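## Task

Get every pill into the compartment for Wednesday. A pill that stays there only because the robot is still holding it or propping it does not count. When finished, open the grippers and withdraw the arms.

## Robot and tools

Robot: two arms, left_arm and right_arm, each ending in a parallel two-finger gripper. The names are labels only and do not describe sides of any image. Everything is expressed in one scene frame. Its origin sits at table-top height, midway between the arms and roughly 5 to 10 cm inside the table's near edge. +x runs out across the table, +z runs up, and left_arm is on the +y side. On each gripper the fingers extend along its own +z axis and close along its own y axis. end_effector_position is the point between the finger pads, under 1 cm back from the tips.

A row is 16 numbers: left_arm x, y, z, qw, qx, qy, qz, opening, and then the same eight for right_arm. Both arms are always included, even when one of them should stay still. x, y, z are an absolute target position in metres and qw, qx, qy, qz an absolute target orientation with w first, both in the scene frame. Opening runs from -1 (closed) to +1 (fully open, 0.087 m). To hold an arm still, keep sending its last reported pose and the opening you want. To keep an orientation steady, repeat the same quaternion you chose rather than copying back the reported one, which drifts.

Tools:
- execute_actions(actions): a list of actions. Each action is a table of at most 15 rows, one row per 1/30 s step. If there are fewer rows, the last row is held until 15 steps have passed. Each action lasts 0.5 s. An empty list just returns the current state and images.
- move(target, speed, blocking): target is one 16-number row of absolute poses. Each gripper travels in a straight line toward its pose, and both arms finish together in 0.5 to 10 s. speed is in m/s, from 0.002 to 0.5, default 0.25, and the turning limit is twice that number in rad/s. blocking=false returns after 0.5 s while the arm keeps moving. Until the move is reported finished, rows and further moves are refused, so use wait or stop first. Openings are applied at the start of a move. Paths do not avoid objects or the other arm. Arms may lag, stray, or overshoot the speed, especially near full reach.
- wait(seconds): 0 to 10. The arms hold their last command and any move keeps running.
- stop(): brakes a running move. It needs room to brake; the fingers continue.
- zoom_image(camera, region): region is [x0, y0, x1, y1] in that camera's pixels, at most 504x504. Cameras: cam_head_left, cam_head_right, cam_high, cam_low, cam_left_wrist, cam_right_wrist, all 896x504.
- finished_scene(scene): ends scene 1 or 2 permanently and reports success. The next scene's goal is given in its result.

Checks: if any target is more than 0.6 m from that gripper's current position along any of the gripper's own axes, the action is refused for both arms. A malformed action, or a first action that fails this test against the last reported state, cancels the entire call. Each control step also clips the commanded pose to within 70 mm and 16 degrees of the measured pose, so a distant target may need several actions. After an action the arm coasts no further than its last clipped pose. Joint friction can leave the gripper up to about 31 mm off target, and very small commands may not move it at all. The elbows never quite straighten.

Results: state lines read left_arm: ... | right_arm: ... and give position and quaternion. Reported positions can be wrong, more so at long reach. Hand target lines show what the controller is currently driving toward. grip_measured is the finger opening on the command scale; the last joint value is the opening in metres. Each gripper has its own fixed offset of about 1 mm. To hold something, command an opening about 0.02 below grip_measured; a smaller difference grips more gently. The pad force limit is about 20 N, and fast closing can squeeze harder. A move result adds a move: line with the outcome (done, off_target, moving, held, fault) and any limits, plus each gripper's distance to its target. If the outcome names only one arm, the other arm finished normally. held means a check blocked the last step. limits=paced means the pose was clipped. limits=held means some steps were blocked, and a sudden fast motion can follow. pose unreachable means the clearance check changed that arm's command. FAULT lines mean the arm stopped.

Joint ranges (rad), base to tip: waist -2.618 to 3.054, shoulder 0 to 3.142, elbow 0 to 3.142, wrist pitch -1.571 to 1.571, wrist yaw -1.571 to 1.571, wrist roll -2.094 to 2.094.

Heat: holding a load warms the motors, even while you are thinking. A MOTOR HOT warning appears at 75 °C. At 90 °C that arm stops for 10 s, and after a 5-minute grace period it stops again at 90 °C or above. At 100 °C the arm goes limp and drops. Some heat carries over into the next scene.

Cameras come with calibration (K, distortion, T_world_to_cam). It can be off by a few degrees and millimetres, and results list any camera whose numbers changed.

Avoid: knocking pills or anything else off the table; dropping, slamming or shoving hard; contact between the two arms; hitting the bar under the bases and the plate behind it, which stand up to about 3 cm above the table. A moving part may get a brief tug or a nudge from outside. The robot keeps running while you think. A faster, smoother, lower-effort solution is better. Before calling finished_scene, open the grippers and move the arms away so that nothing depends on being held.

Each tool is called as a command line: name --argument value for each argument, lists and objects as JSON in quotes; but a table of rows of numbers goes row by row, as --pt "numbers of a row", without its own name.

## Session

execute_actions --actions '[]'

Scene clock: 0.00 s.
left_arm: end_effector_position=(+0.4378, +0.1470, +0.1324) grip_measured=+0.978 end_effector_quat_wxyz=(+0.275, -0.468, +0.824, -0.163) | right_arm: end_effector_position=(+0.3688, -0.1047, +0.2078) grip_measured=+1.000 end_effector_quat_wxyz=(+0.411, +0.531, +0.683, +0.287)
Joint positions: left_arm=[-0.375  1.791  1.522 -0.669 -0.168 -1.314  0.086] | right_arm=[ 0.599  1.373  1.125 -0.388  0.599  1.679  0.087]
Joint velocities: left_arm=[-0.002 -0.002 -0.012 -0.081 -0.095 -0.037  0.   ] | right_arm=[-0.017 -0.017 -0.002 -0.022  0.007 -0.007  0.   ]
Hand target (left_arm): +0.438, +0.147, +0.132; +0.275, -0.468, +0.824, -0.163
Hand target (right_arm): +0.369, -0.105, +0.208; +0.411, +0.531, +0.683, +0.287

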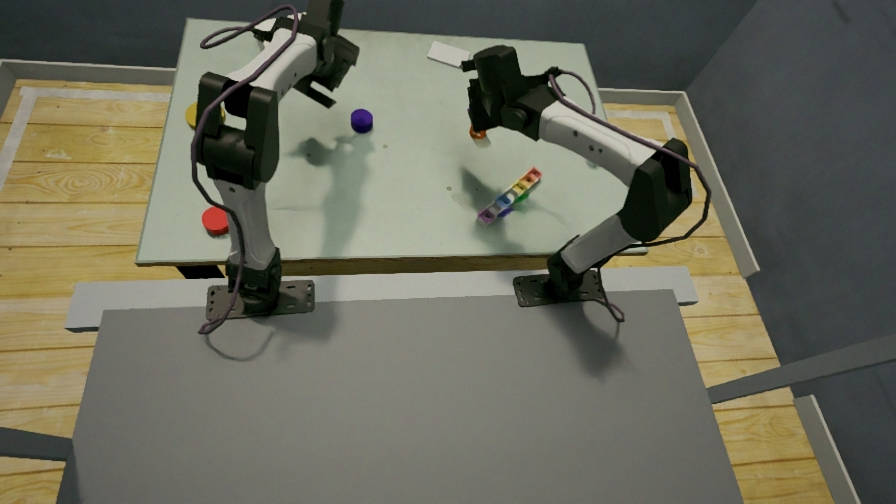

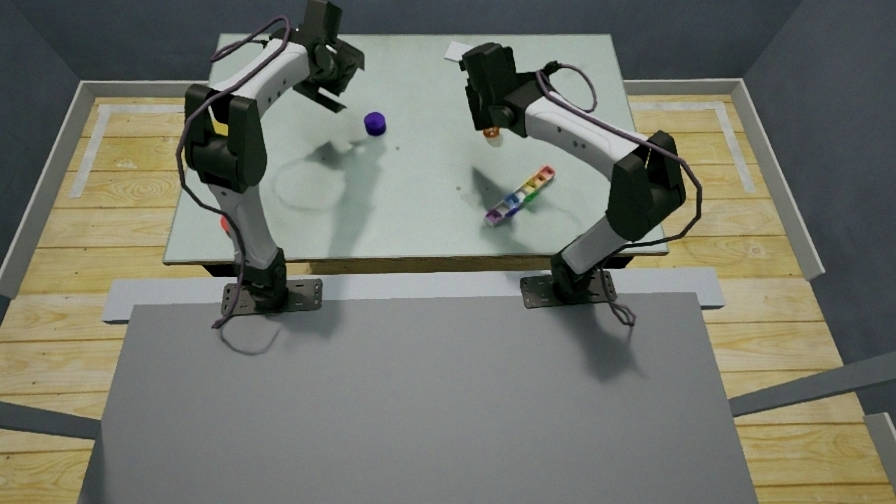

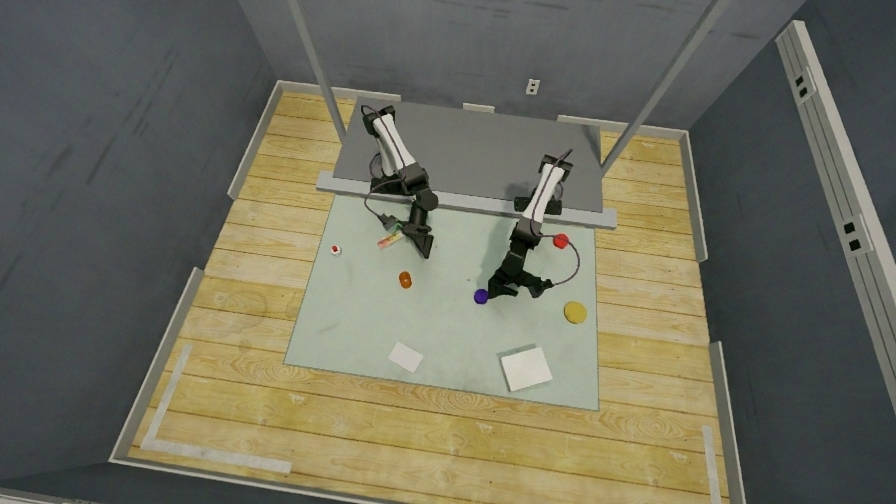

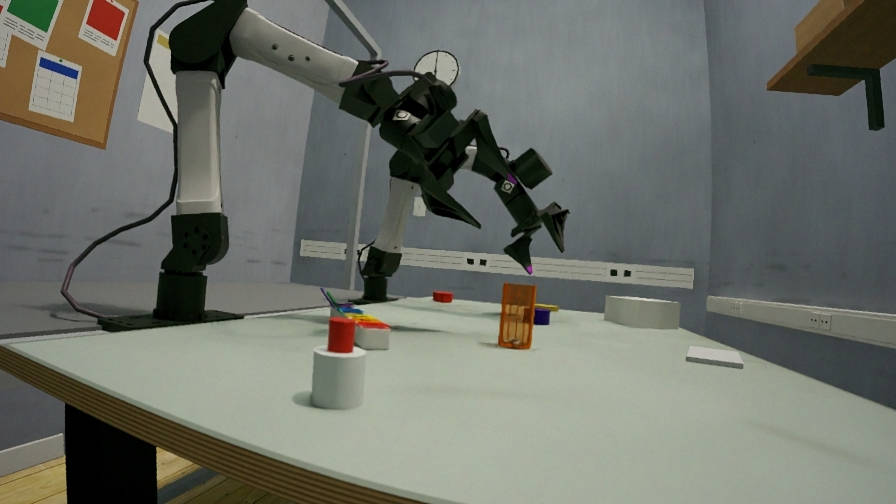

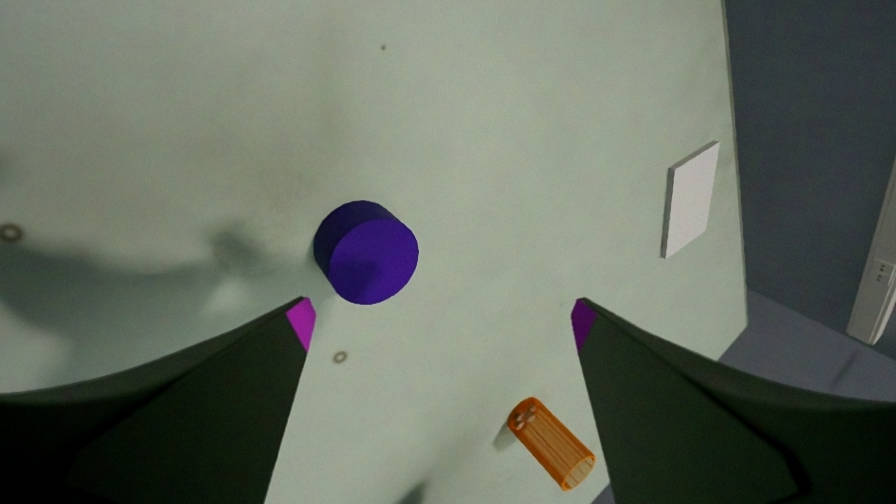

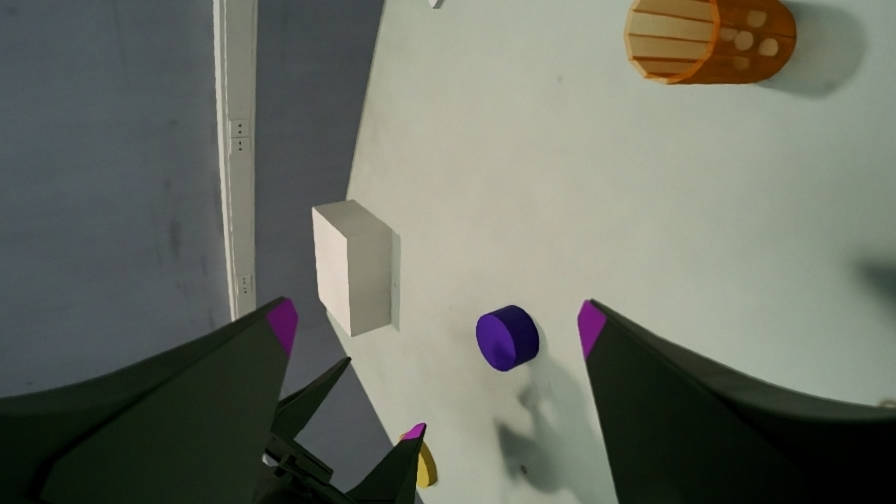

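zoom_image --camera "cam_head_right" --region '[460, 110, 580, 240]'

zoom_image --camera "cam_low" --region '[300, 260, 560, 370]'

zoom_image --camera "cam_right_wrist" --region '[600, 0, 850, 110]'

Region (460, 110, 580, 240) of cam_head_right's 896x504 image, scaled by 3.877, with more detail than that image has; it fills the left 465 columns of this view, and the rest is white.

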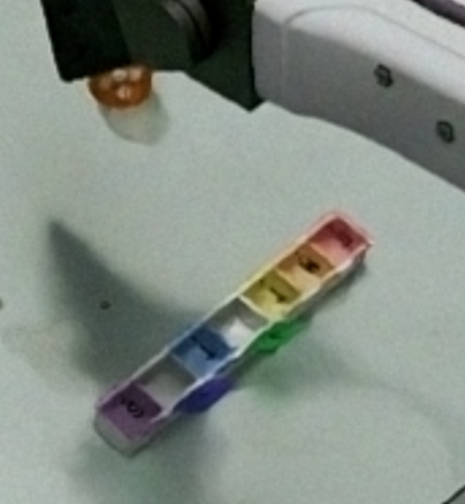

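Region (300, 260, 560, 370) of cam_low's 896x504 image, scaled by 1.938, with more detail than that image has; it fills the top 213 rows of this view, and the rest is white.

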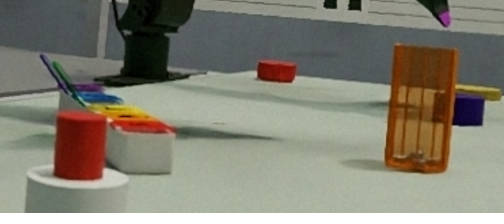

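Region (600, 0, 850, 110) of cam_right_wrist's 896x504 image, scaled by 2.016, with more detail than that image has; it fills the top 222 rows of this view, and the rest is white.

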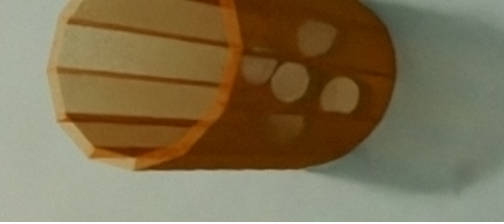

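move --target '[0.3,0.0,0.13,0.585,0.318,0.697,-0.267,1,0.25,-0.5,0.25,0.411,0.531,0.683,0.287,1]'

move --target '[0.356,-0.113,0.05,0.585,0.318,0.697,-0.267,1,0.25,-0.5,0.25,0.411,0.531,0.683,0.287,1]' --speed 0.12

Scene clock: 12.93 s.
left_arm: end_effector_position=(+0.3059, +0.0052, +0.1312) grip_measured=+0.978 end_effector_quat_wxyz=(+0.591, +0.308, +0.700, -0.258) | right_arm: end_effector_position=(+0.2554, -0.4958, +0.2486) grip_measured=+1.000 end_effector_quat_wxyz=(+0.418, +0.526, +0.686, +0.279)
Joint positions: left_arm=[-0.784  1.44   0.606  0.679  0.091  0.002  0.086] | right_arm=[-1.175  1.287  1.25  -0.811 -0.861  0.547  0.087]
Joint velocities: left_arm=[-0.027  0.002 -0.027 -0.037 -0.007  0.022  0.   ] | right_arm=[ 0.002 -0.012  0.002 -0.066 -0.022 -0.066  0.   ]
Hand target (left_arm): +0.302, +0.003, +0.128; +0.591, +0.316, +0.695, -0.261
Hand target (right_arm): +0.255, -0.499, +0.249; +0.414, +0.529, +0.686, +0.281
Off the commanded pose (left_arm): 0.008 m, 2 deg.
Off the commanded pose (right_arm): 0.007 m, 1 deg.
move: done
camera_calibration (this result's frames):
cam_left_wrist: T_world_to_cam=[[-0.735429, -0.677437, -0.014952, 0.229534], [-0.572745, 0.633263, -0.52052, 0.265764], [0.362088, -0.374242, -0.853719, 0.141742], [0, 0, 0, 1]] pos_world=[0.269697, 0.040242, 0.262775]
cam_right_wrist: T_world_to_cam=[[-0.494181, -0.299555, -0.81612, 0.17727], [-0.72814, 0.655508, 0.200304, 0.481894], [0.474971, 0.693236, -0.542058, 0.493073], [0, 0, 0, 1]] pos_world=[0.204294, -0.6046, 0.315423]

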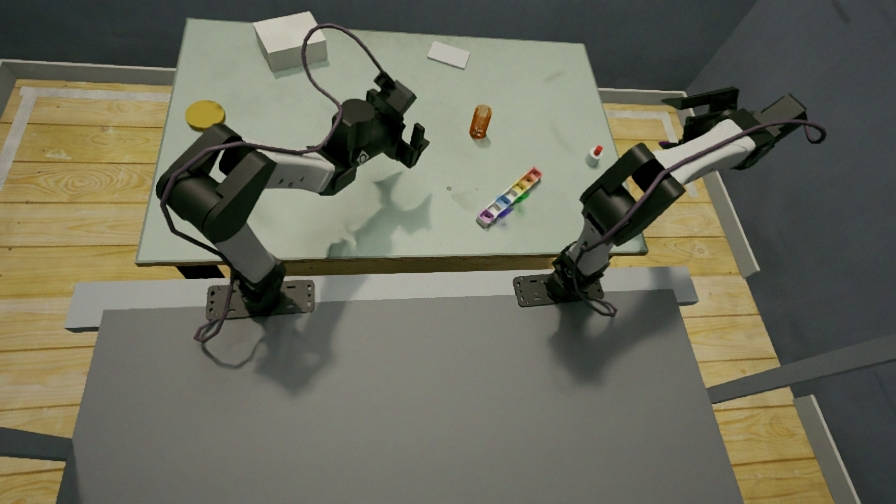

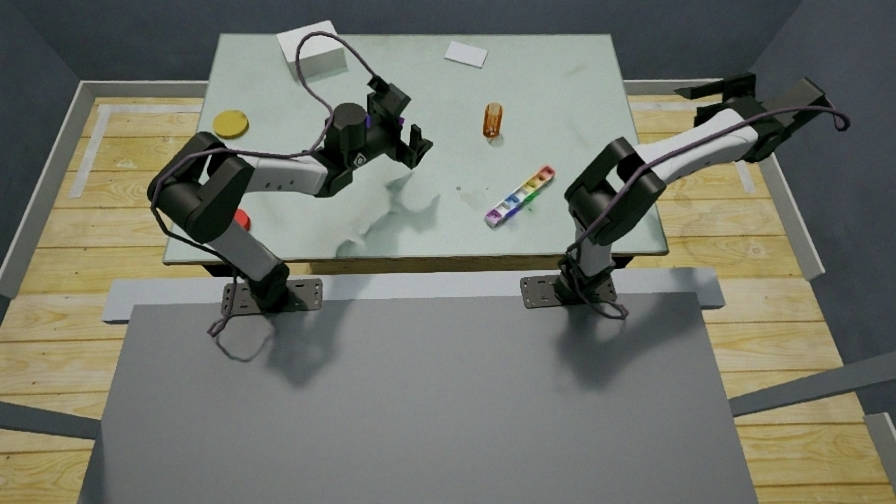

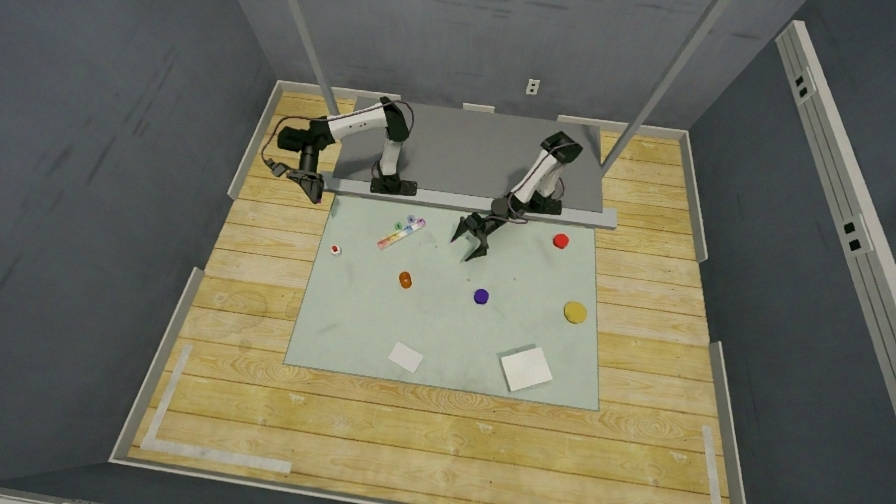

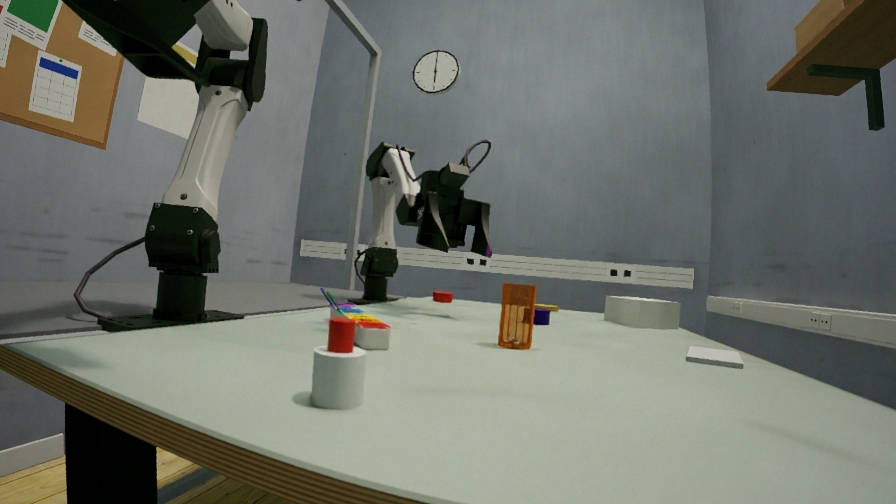

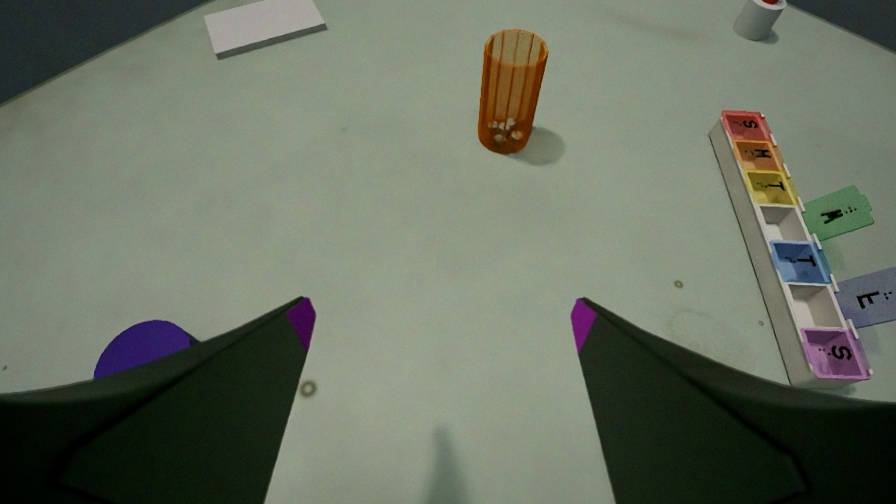

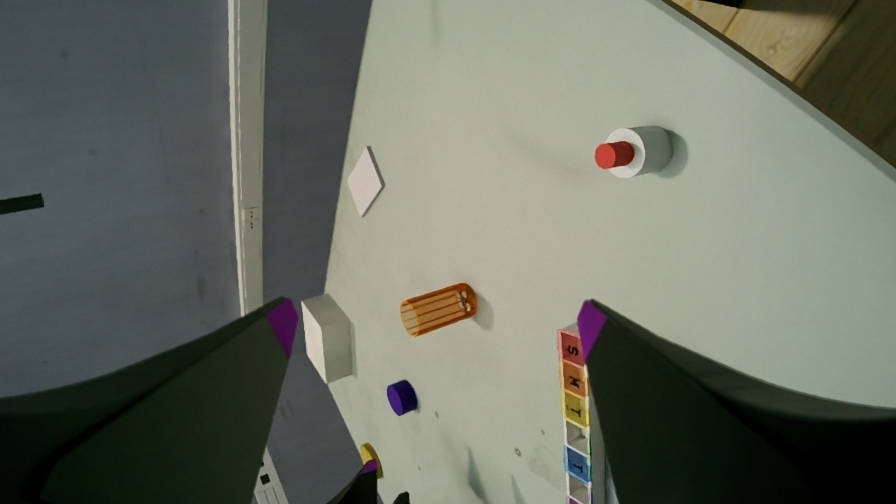

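Scene clock: 14.73 s.
left_arm: end_effector_position=(+0.3530, -0.1070, +0.0442) grip_measured=+0.978 end_effector_quat_wxyz=(+0.575, +0.325, +0.705, -0.260) | right_arm: end_effector_position=(+0.2496, -0.4941, +0.2477) grip_measured=+1.000 end_effector_quat_wxyz=(+0.413, +0.529, +0.684, +0.286)
Joint positions: left_arm=[-0.909  2.063  0.98   0.893 -0.001 -0.009  0.086] | right_arm=[-1.197  1.287  1.25  -0.844 -0.884  0.524  0.087]
Joint velocities: left_arm=[-0.002  0.002 -0.032 -0.066 -0.037 -0.066  0.   ] | right_arm=[-0.012 -0.012 -0.017 -0.037  0.022 -0.007  0.   ]
Hand target (left_arm): +0.355, -0.114, +0.052; +0.585, +0.318, +0.697, -0.267
Hand target (right_arm): +0.250, -0.500, +0.250; +0.411, +0.531, +0.683, +0.287
Off the commanded pose (left_arm): 0.009 m, 2 deg.
Off the commanded pose (right_arm): 0.006 m, 0 deg.
move: done
camera_calibration (this result's frames):
cam_left_wrist: T_world_to_cam=[[-0.757016, -0.653134, -0.0185124, 0.197276], [-0.562716, 0.666092, -0.489563, 0.317083], [0.332082, -0.36019, -0.871771, 0.0212629], [0, 0, 0, 1]] pos_world=[0.320708, -0.0747003, 0.177421]
cam_right_wrist: T_world_to_cam=[[-0.492792, -0.286597, -0.821595, 0.181542], [-0.730597, 0.649138, 0.211773, 0.471403], [0.472634, 0.704615, -0.529277, 0.497214], [0, 0, 0, 1]] pos_world=[0.198868, -0.60432, 0.312488]

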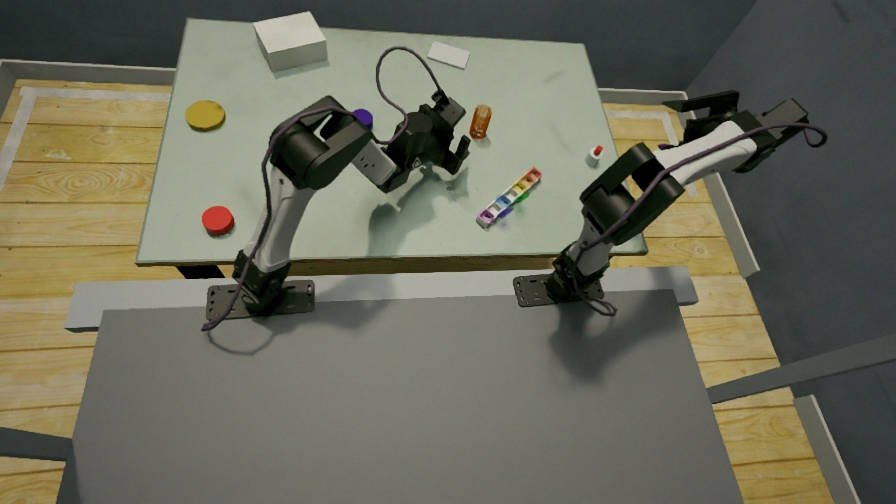

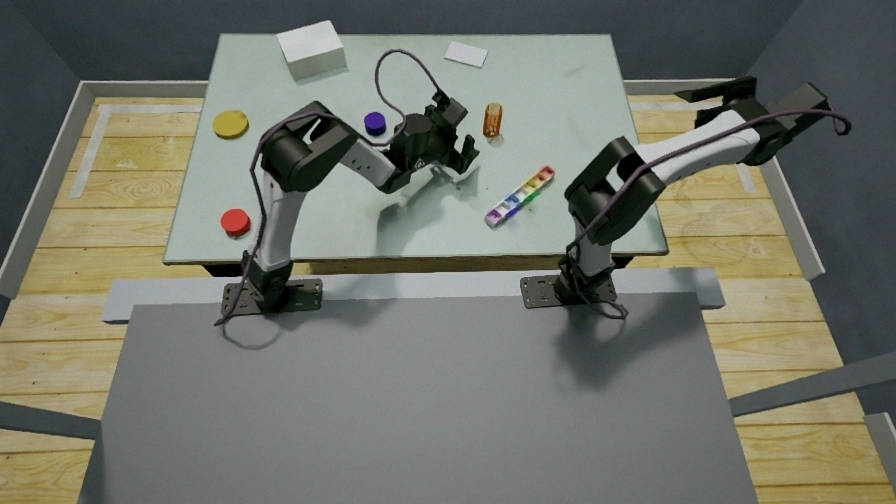

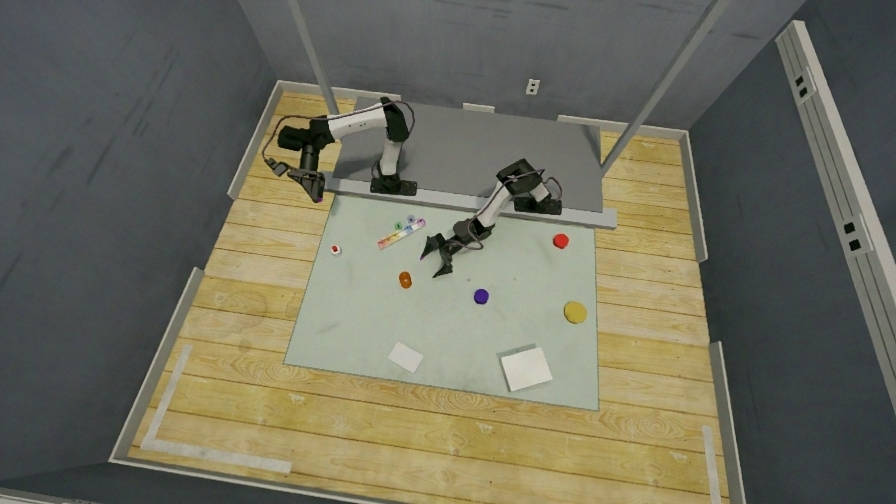

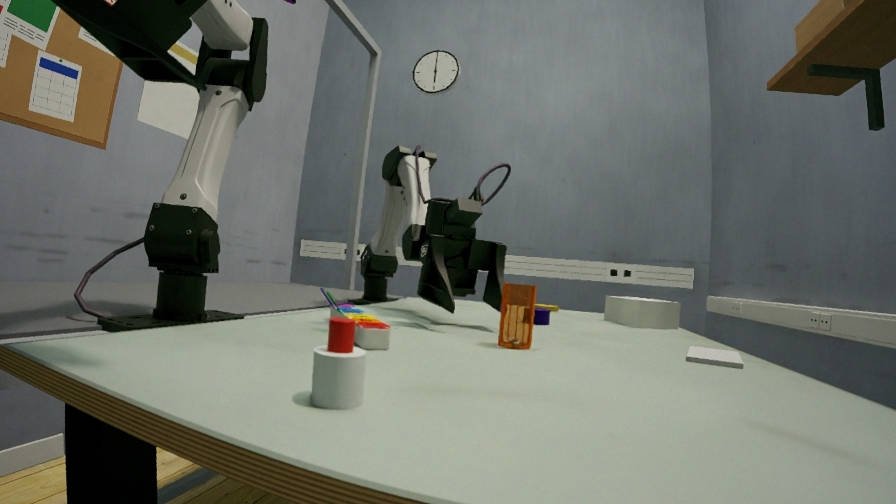

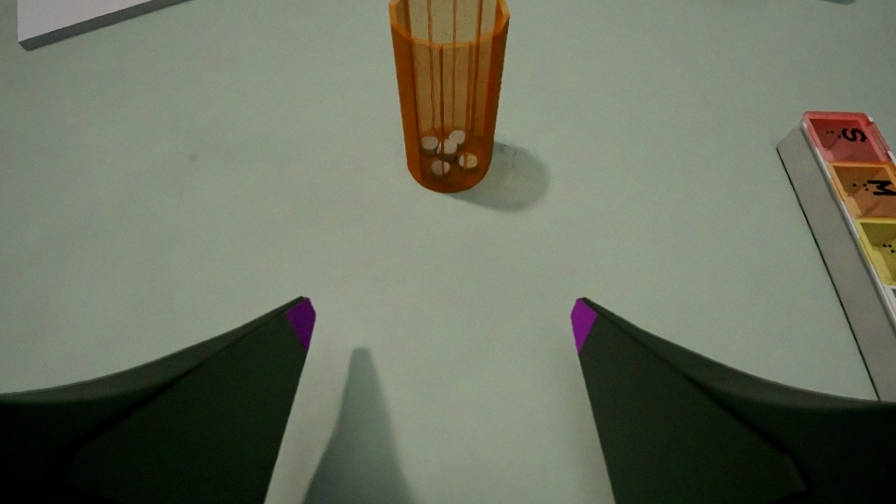

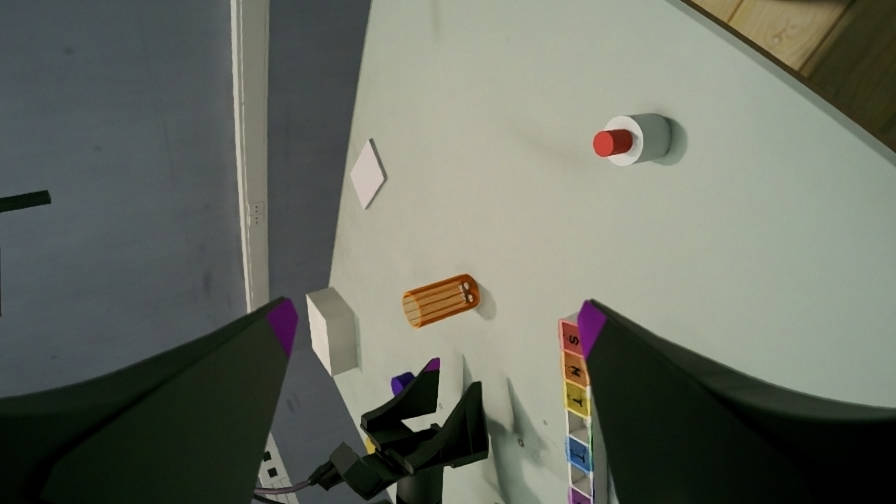

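move --target '[0.43,-0.198,0.038,0.585,0.318,0.697,-0.267,1,0.25,-0.5,0.25,0.411,0.531,0.683,0.287,1]' --speed 0.08

Scene clock: 18.50 s.
left_arm: end_effector_position=(+0.4298, -0.1964, +0.0415) grip_measured=+0.978 end_effector_quat_wxyz=(+0.589, +0.319, +0.693, -0.267) | right_arm: end_effector_position=(+0.2496, -0.4940, +0.2477) grip_measured=+1.000 end_effector_quat_wxyz=(+0.412, +0.529, +0.684, +0.286)
Joint positions: left_arm=[-0.909  2.418  1.586  0.683 -0.002 -0.01   0.086] | right_arm=[-1.197  1.287  1.25  -0.845 -0.885  0.524  0.087]
Joint velocities: left_arm=[ 0.002 -0.002 -0.012  0.007 -0.066 -0.007  0.   ] | right_arm=[-0.007  0.007 -0.007  0.037 -0.051 -0.037  0.   ]
Hand target (left_arm): +0.429, -0.200, +0.039; +0.585, +0.318, +0.697, -0.267
Hand target (right_arm): +0.250, -0.500, +0.250; +0.411, +0.531, +0.683, +0.287
Off the commanded pose (left_arm): 0.004 m, 1 deg.
Off the commanded pose (right_arm): 0.006 m, 0 deg.
move: done
camera_calibration (this result's frames):
cam_left_wrist: T_world_to_cam=[[-0.756606, -0.653632, -0.0176974, 0.196637], [-0.549571, 0.65035, -0.52442, 0.411295], [0.354287, -0.387053, -0.851276, -0.05442], [0, 0, 0, 1]] pos_world=[0.394093, -0.160021, 0.172845]
cam_right_wrist: T_world_to_cam=[[-0.492772, -0.286041, -0.821801, 0.181877], [-0.730738, 0.648792, 0.212346, 0.471006], [0.472438, 0.705159, -0.528728, 0.497292], [0, 0, 0, 1]] pos_world=[0.198866, -0.604231, 0.312382]

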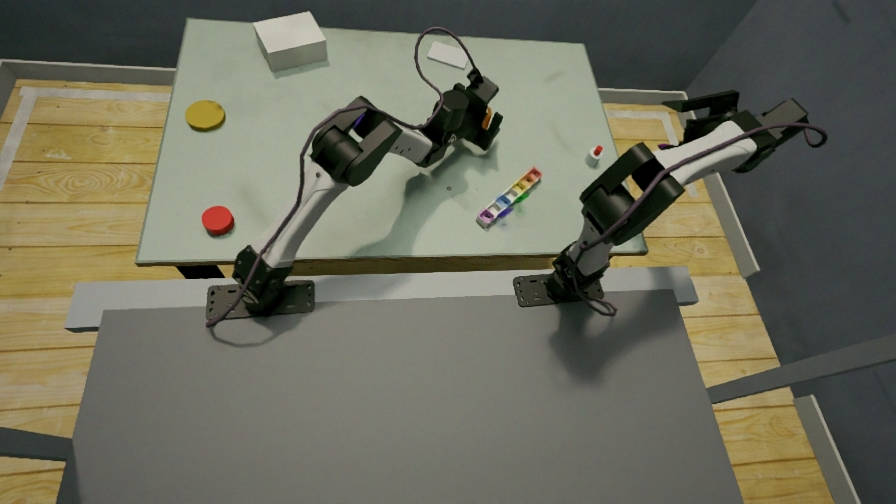

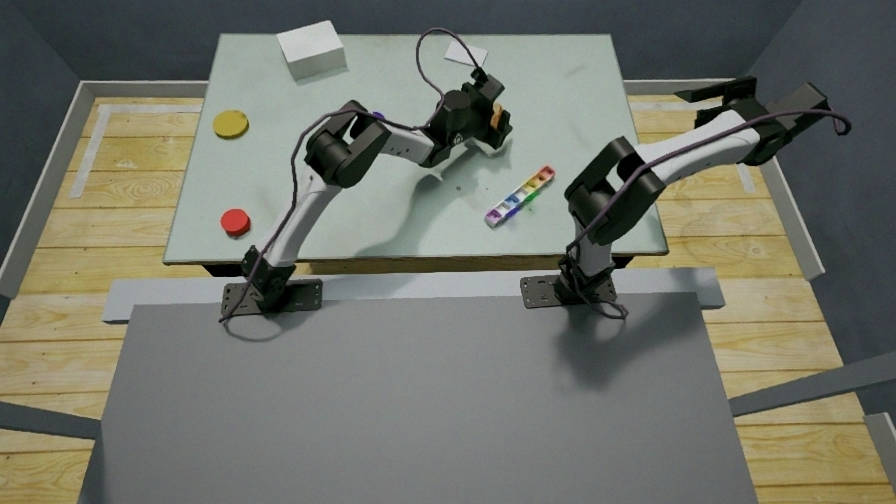

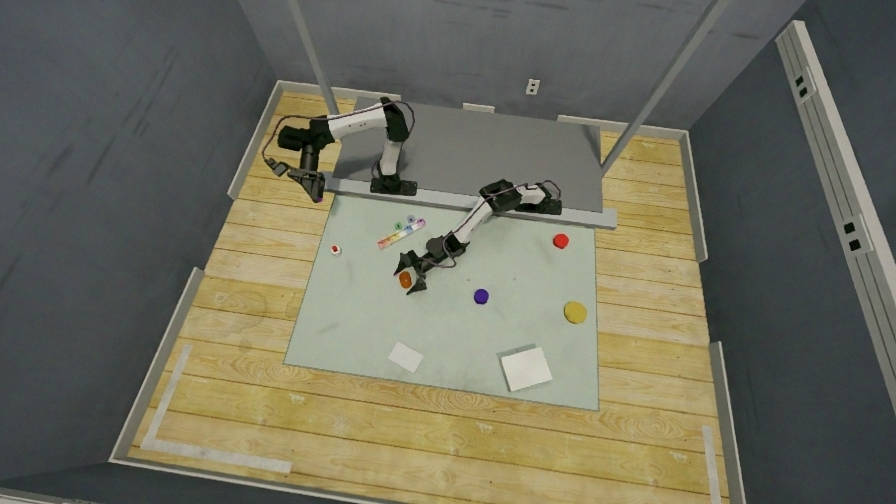

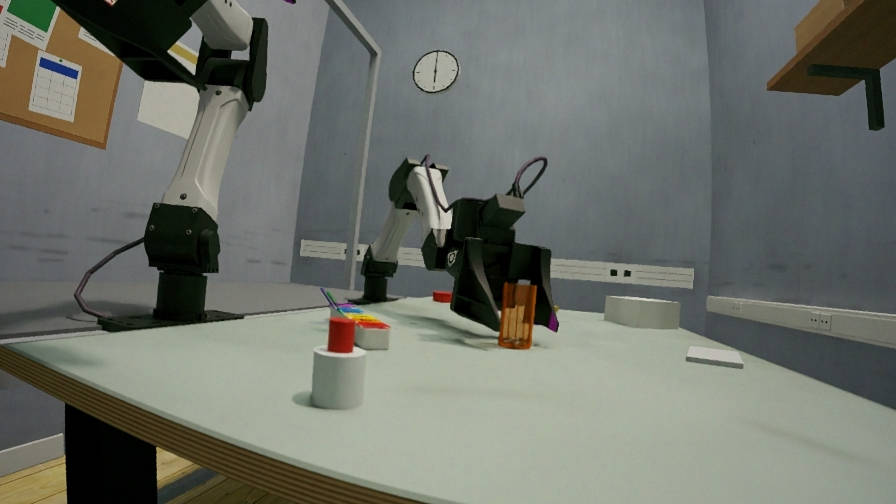

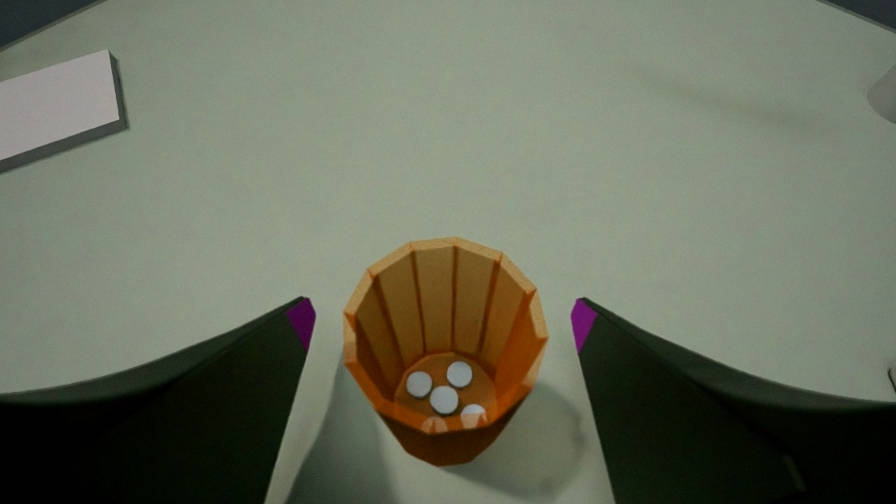

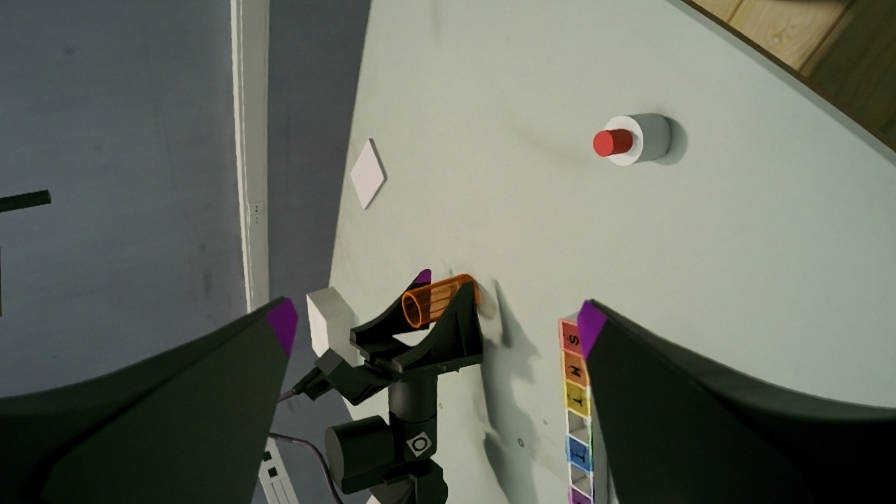

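execute_actions --actions '[[[0.43,-0.198,0.038,0.585,0.318,0.697,-0.267,0.1,0.25,-0.5,0.25,0.411,0.531,0.683,0.287,1]],[[0.43,-0.198,0.038,0.585,0.318,0.697,-0.267,-0.05,0.25,-0.5,0.25,0.411,0.531,0.683,0.287,1]],[[0.43,-0.198,0.038,0.585,0.318,0.697,-0.267,-0.15,0.25,-0.5,0.25,0.411,0.531,0.683,0.287,1]]]'

Scene clock: 21.10 s.
left_arm: end_effector_position=(+0.4297, -0.1962, +0.0409) grip_measured=-0.121 end_effector_quat_wxyz=(+0.588, +0.320, +0.694, -0.267) | right_arm: end_effector_position=(+0.2496, -0.4940, +0.2476) grip_measured=+1.000 end_effector_quat_wxyz=(+0.412, +0.529, +0.684, +0.286)
Joint positions: left_arm=[-0.909  2.418  1.586  0.68  -0.002 -0.01   0.038] | right_arm=[-1.197  1.287  1.25  -0.845 -0.885  0.524  0.087]
Joint velocities: left_arm=[ 0.002  0.002  0.012  0.051  0.022 -0.037  0.   ] | right_arm=[ 0.002 -0.002  0.012  0.037 -0.066  0.007  0.   ]
Hand target (left_arm): +0.430, -0.198, +0.038; +0.585, +0.318, +0.697, -0.267
Hand target (right_arm): +0.250, -0.500, +0.250; +0.411, +0.531, +0.683, +0.287
Off the commanded pose (left_arm): 0.003 m, 1 deg.
Off the commanded pose (right_arm): 0.006 m, 0 deg.
camera_calibration (this result's frames):
cam_left_wrist: T_world_to_cam=[[-0.75661, -0.653626, -0.0177072, 0.19664], [-0.550507, 0.651389, -0.522145, 0.411285], [0.352822, -0.385312, -0.852673, -0.0538199], [0, 0, 0, 1]] pos_world=[0.394184, -0.160115, 0.172341]
cam_right_wrist: T_world_to_cam=[[-0.492732, -0.286406, -0.821698, 0.181645], [-0.730857, 0.648724, 0.212144, 0.471052], [0.472296, 0.705073, -0.528969, 0.497345], [0, 0, 0, 1]] pos_world=[0.19888, -0.604224, 0.312406]

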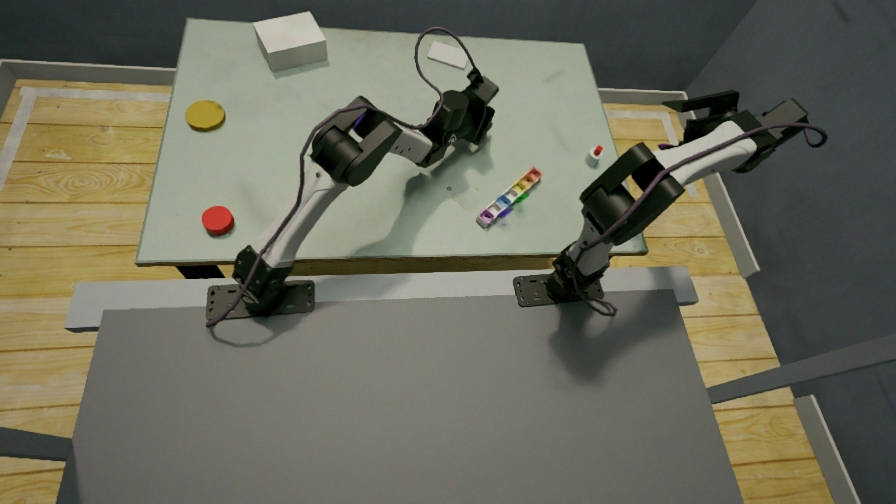

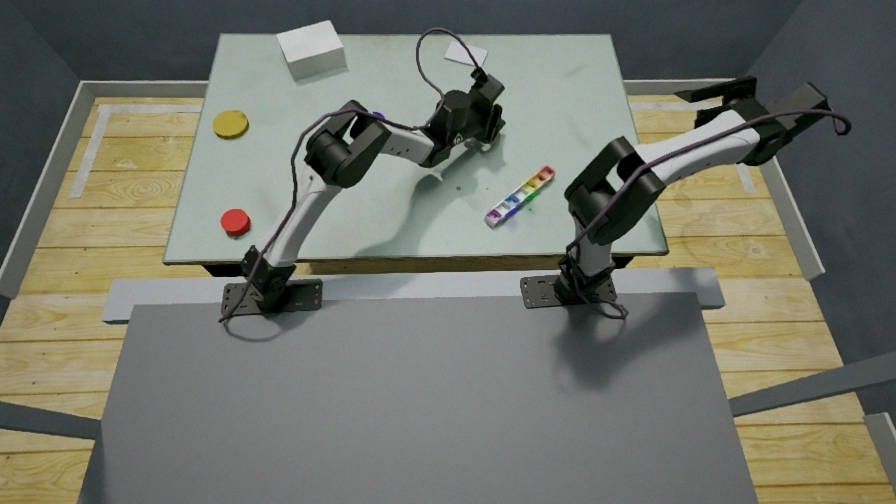

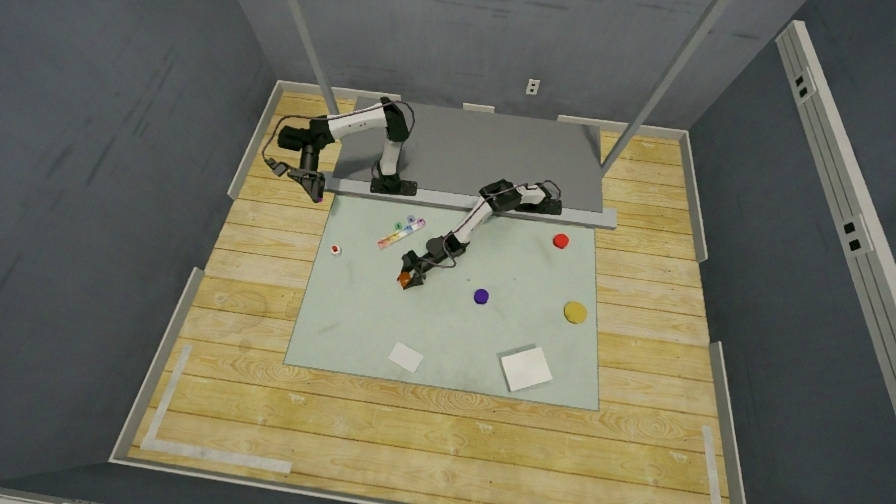

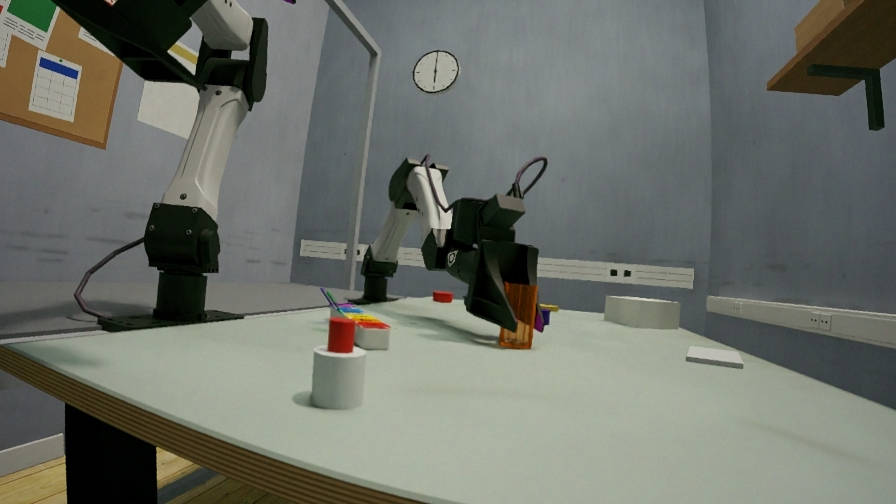

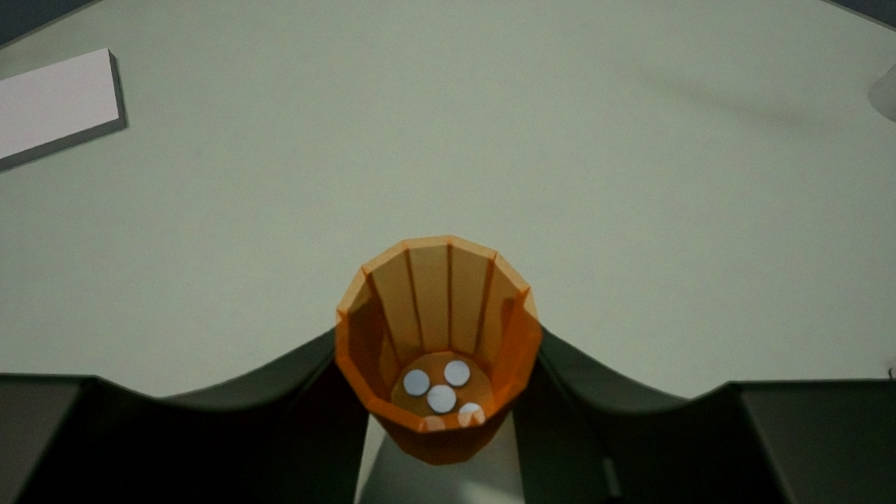

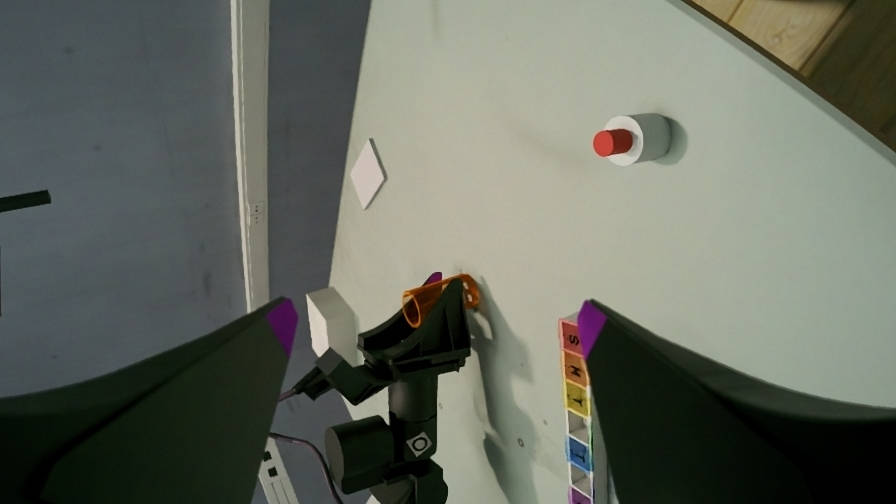

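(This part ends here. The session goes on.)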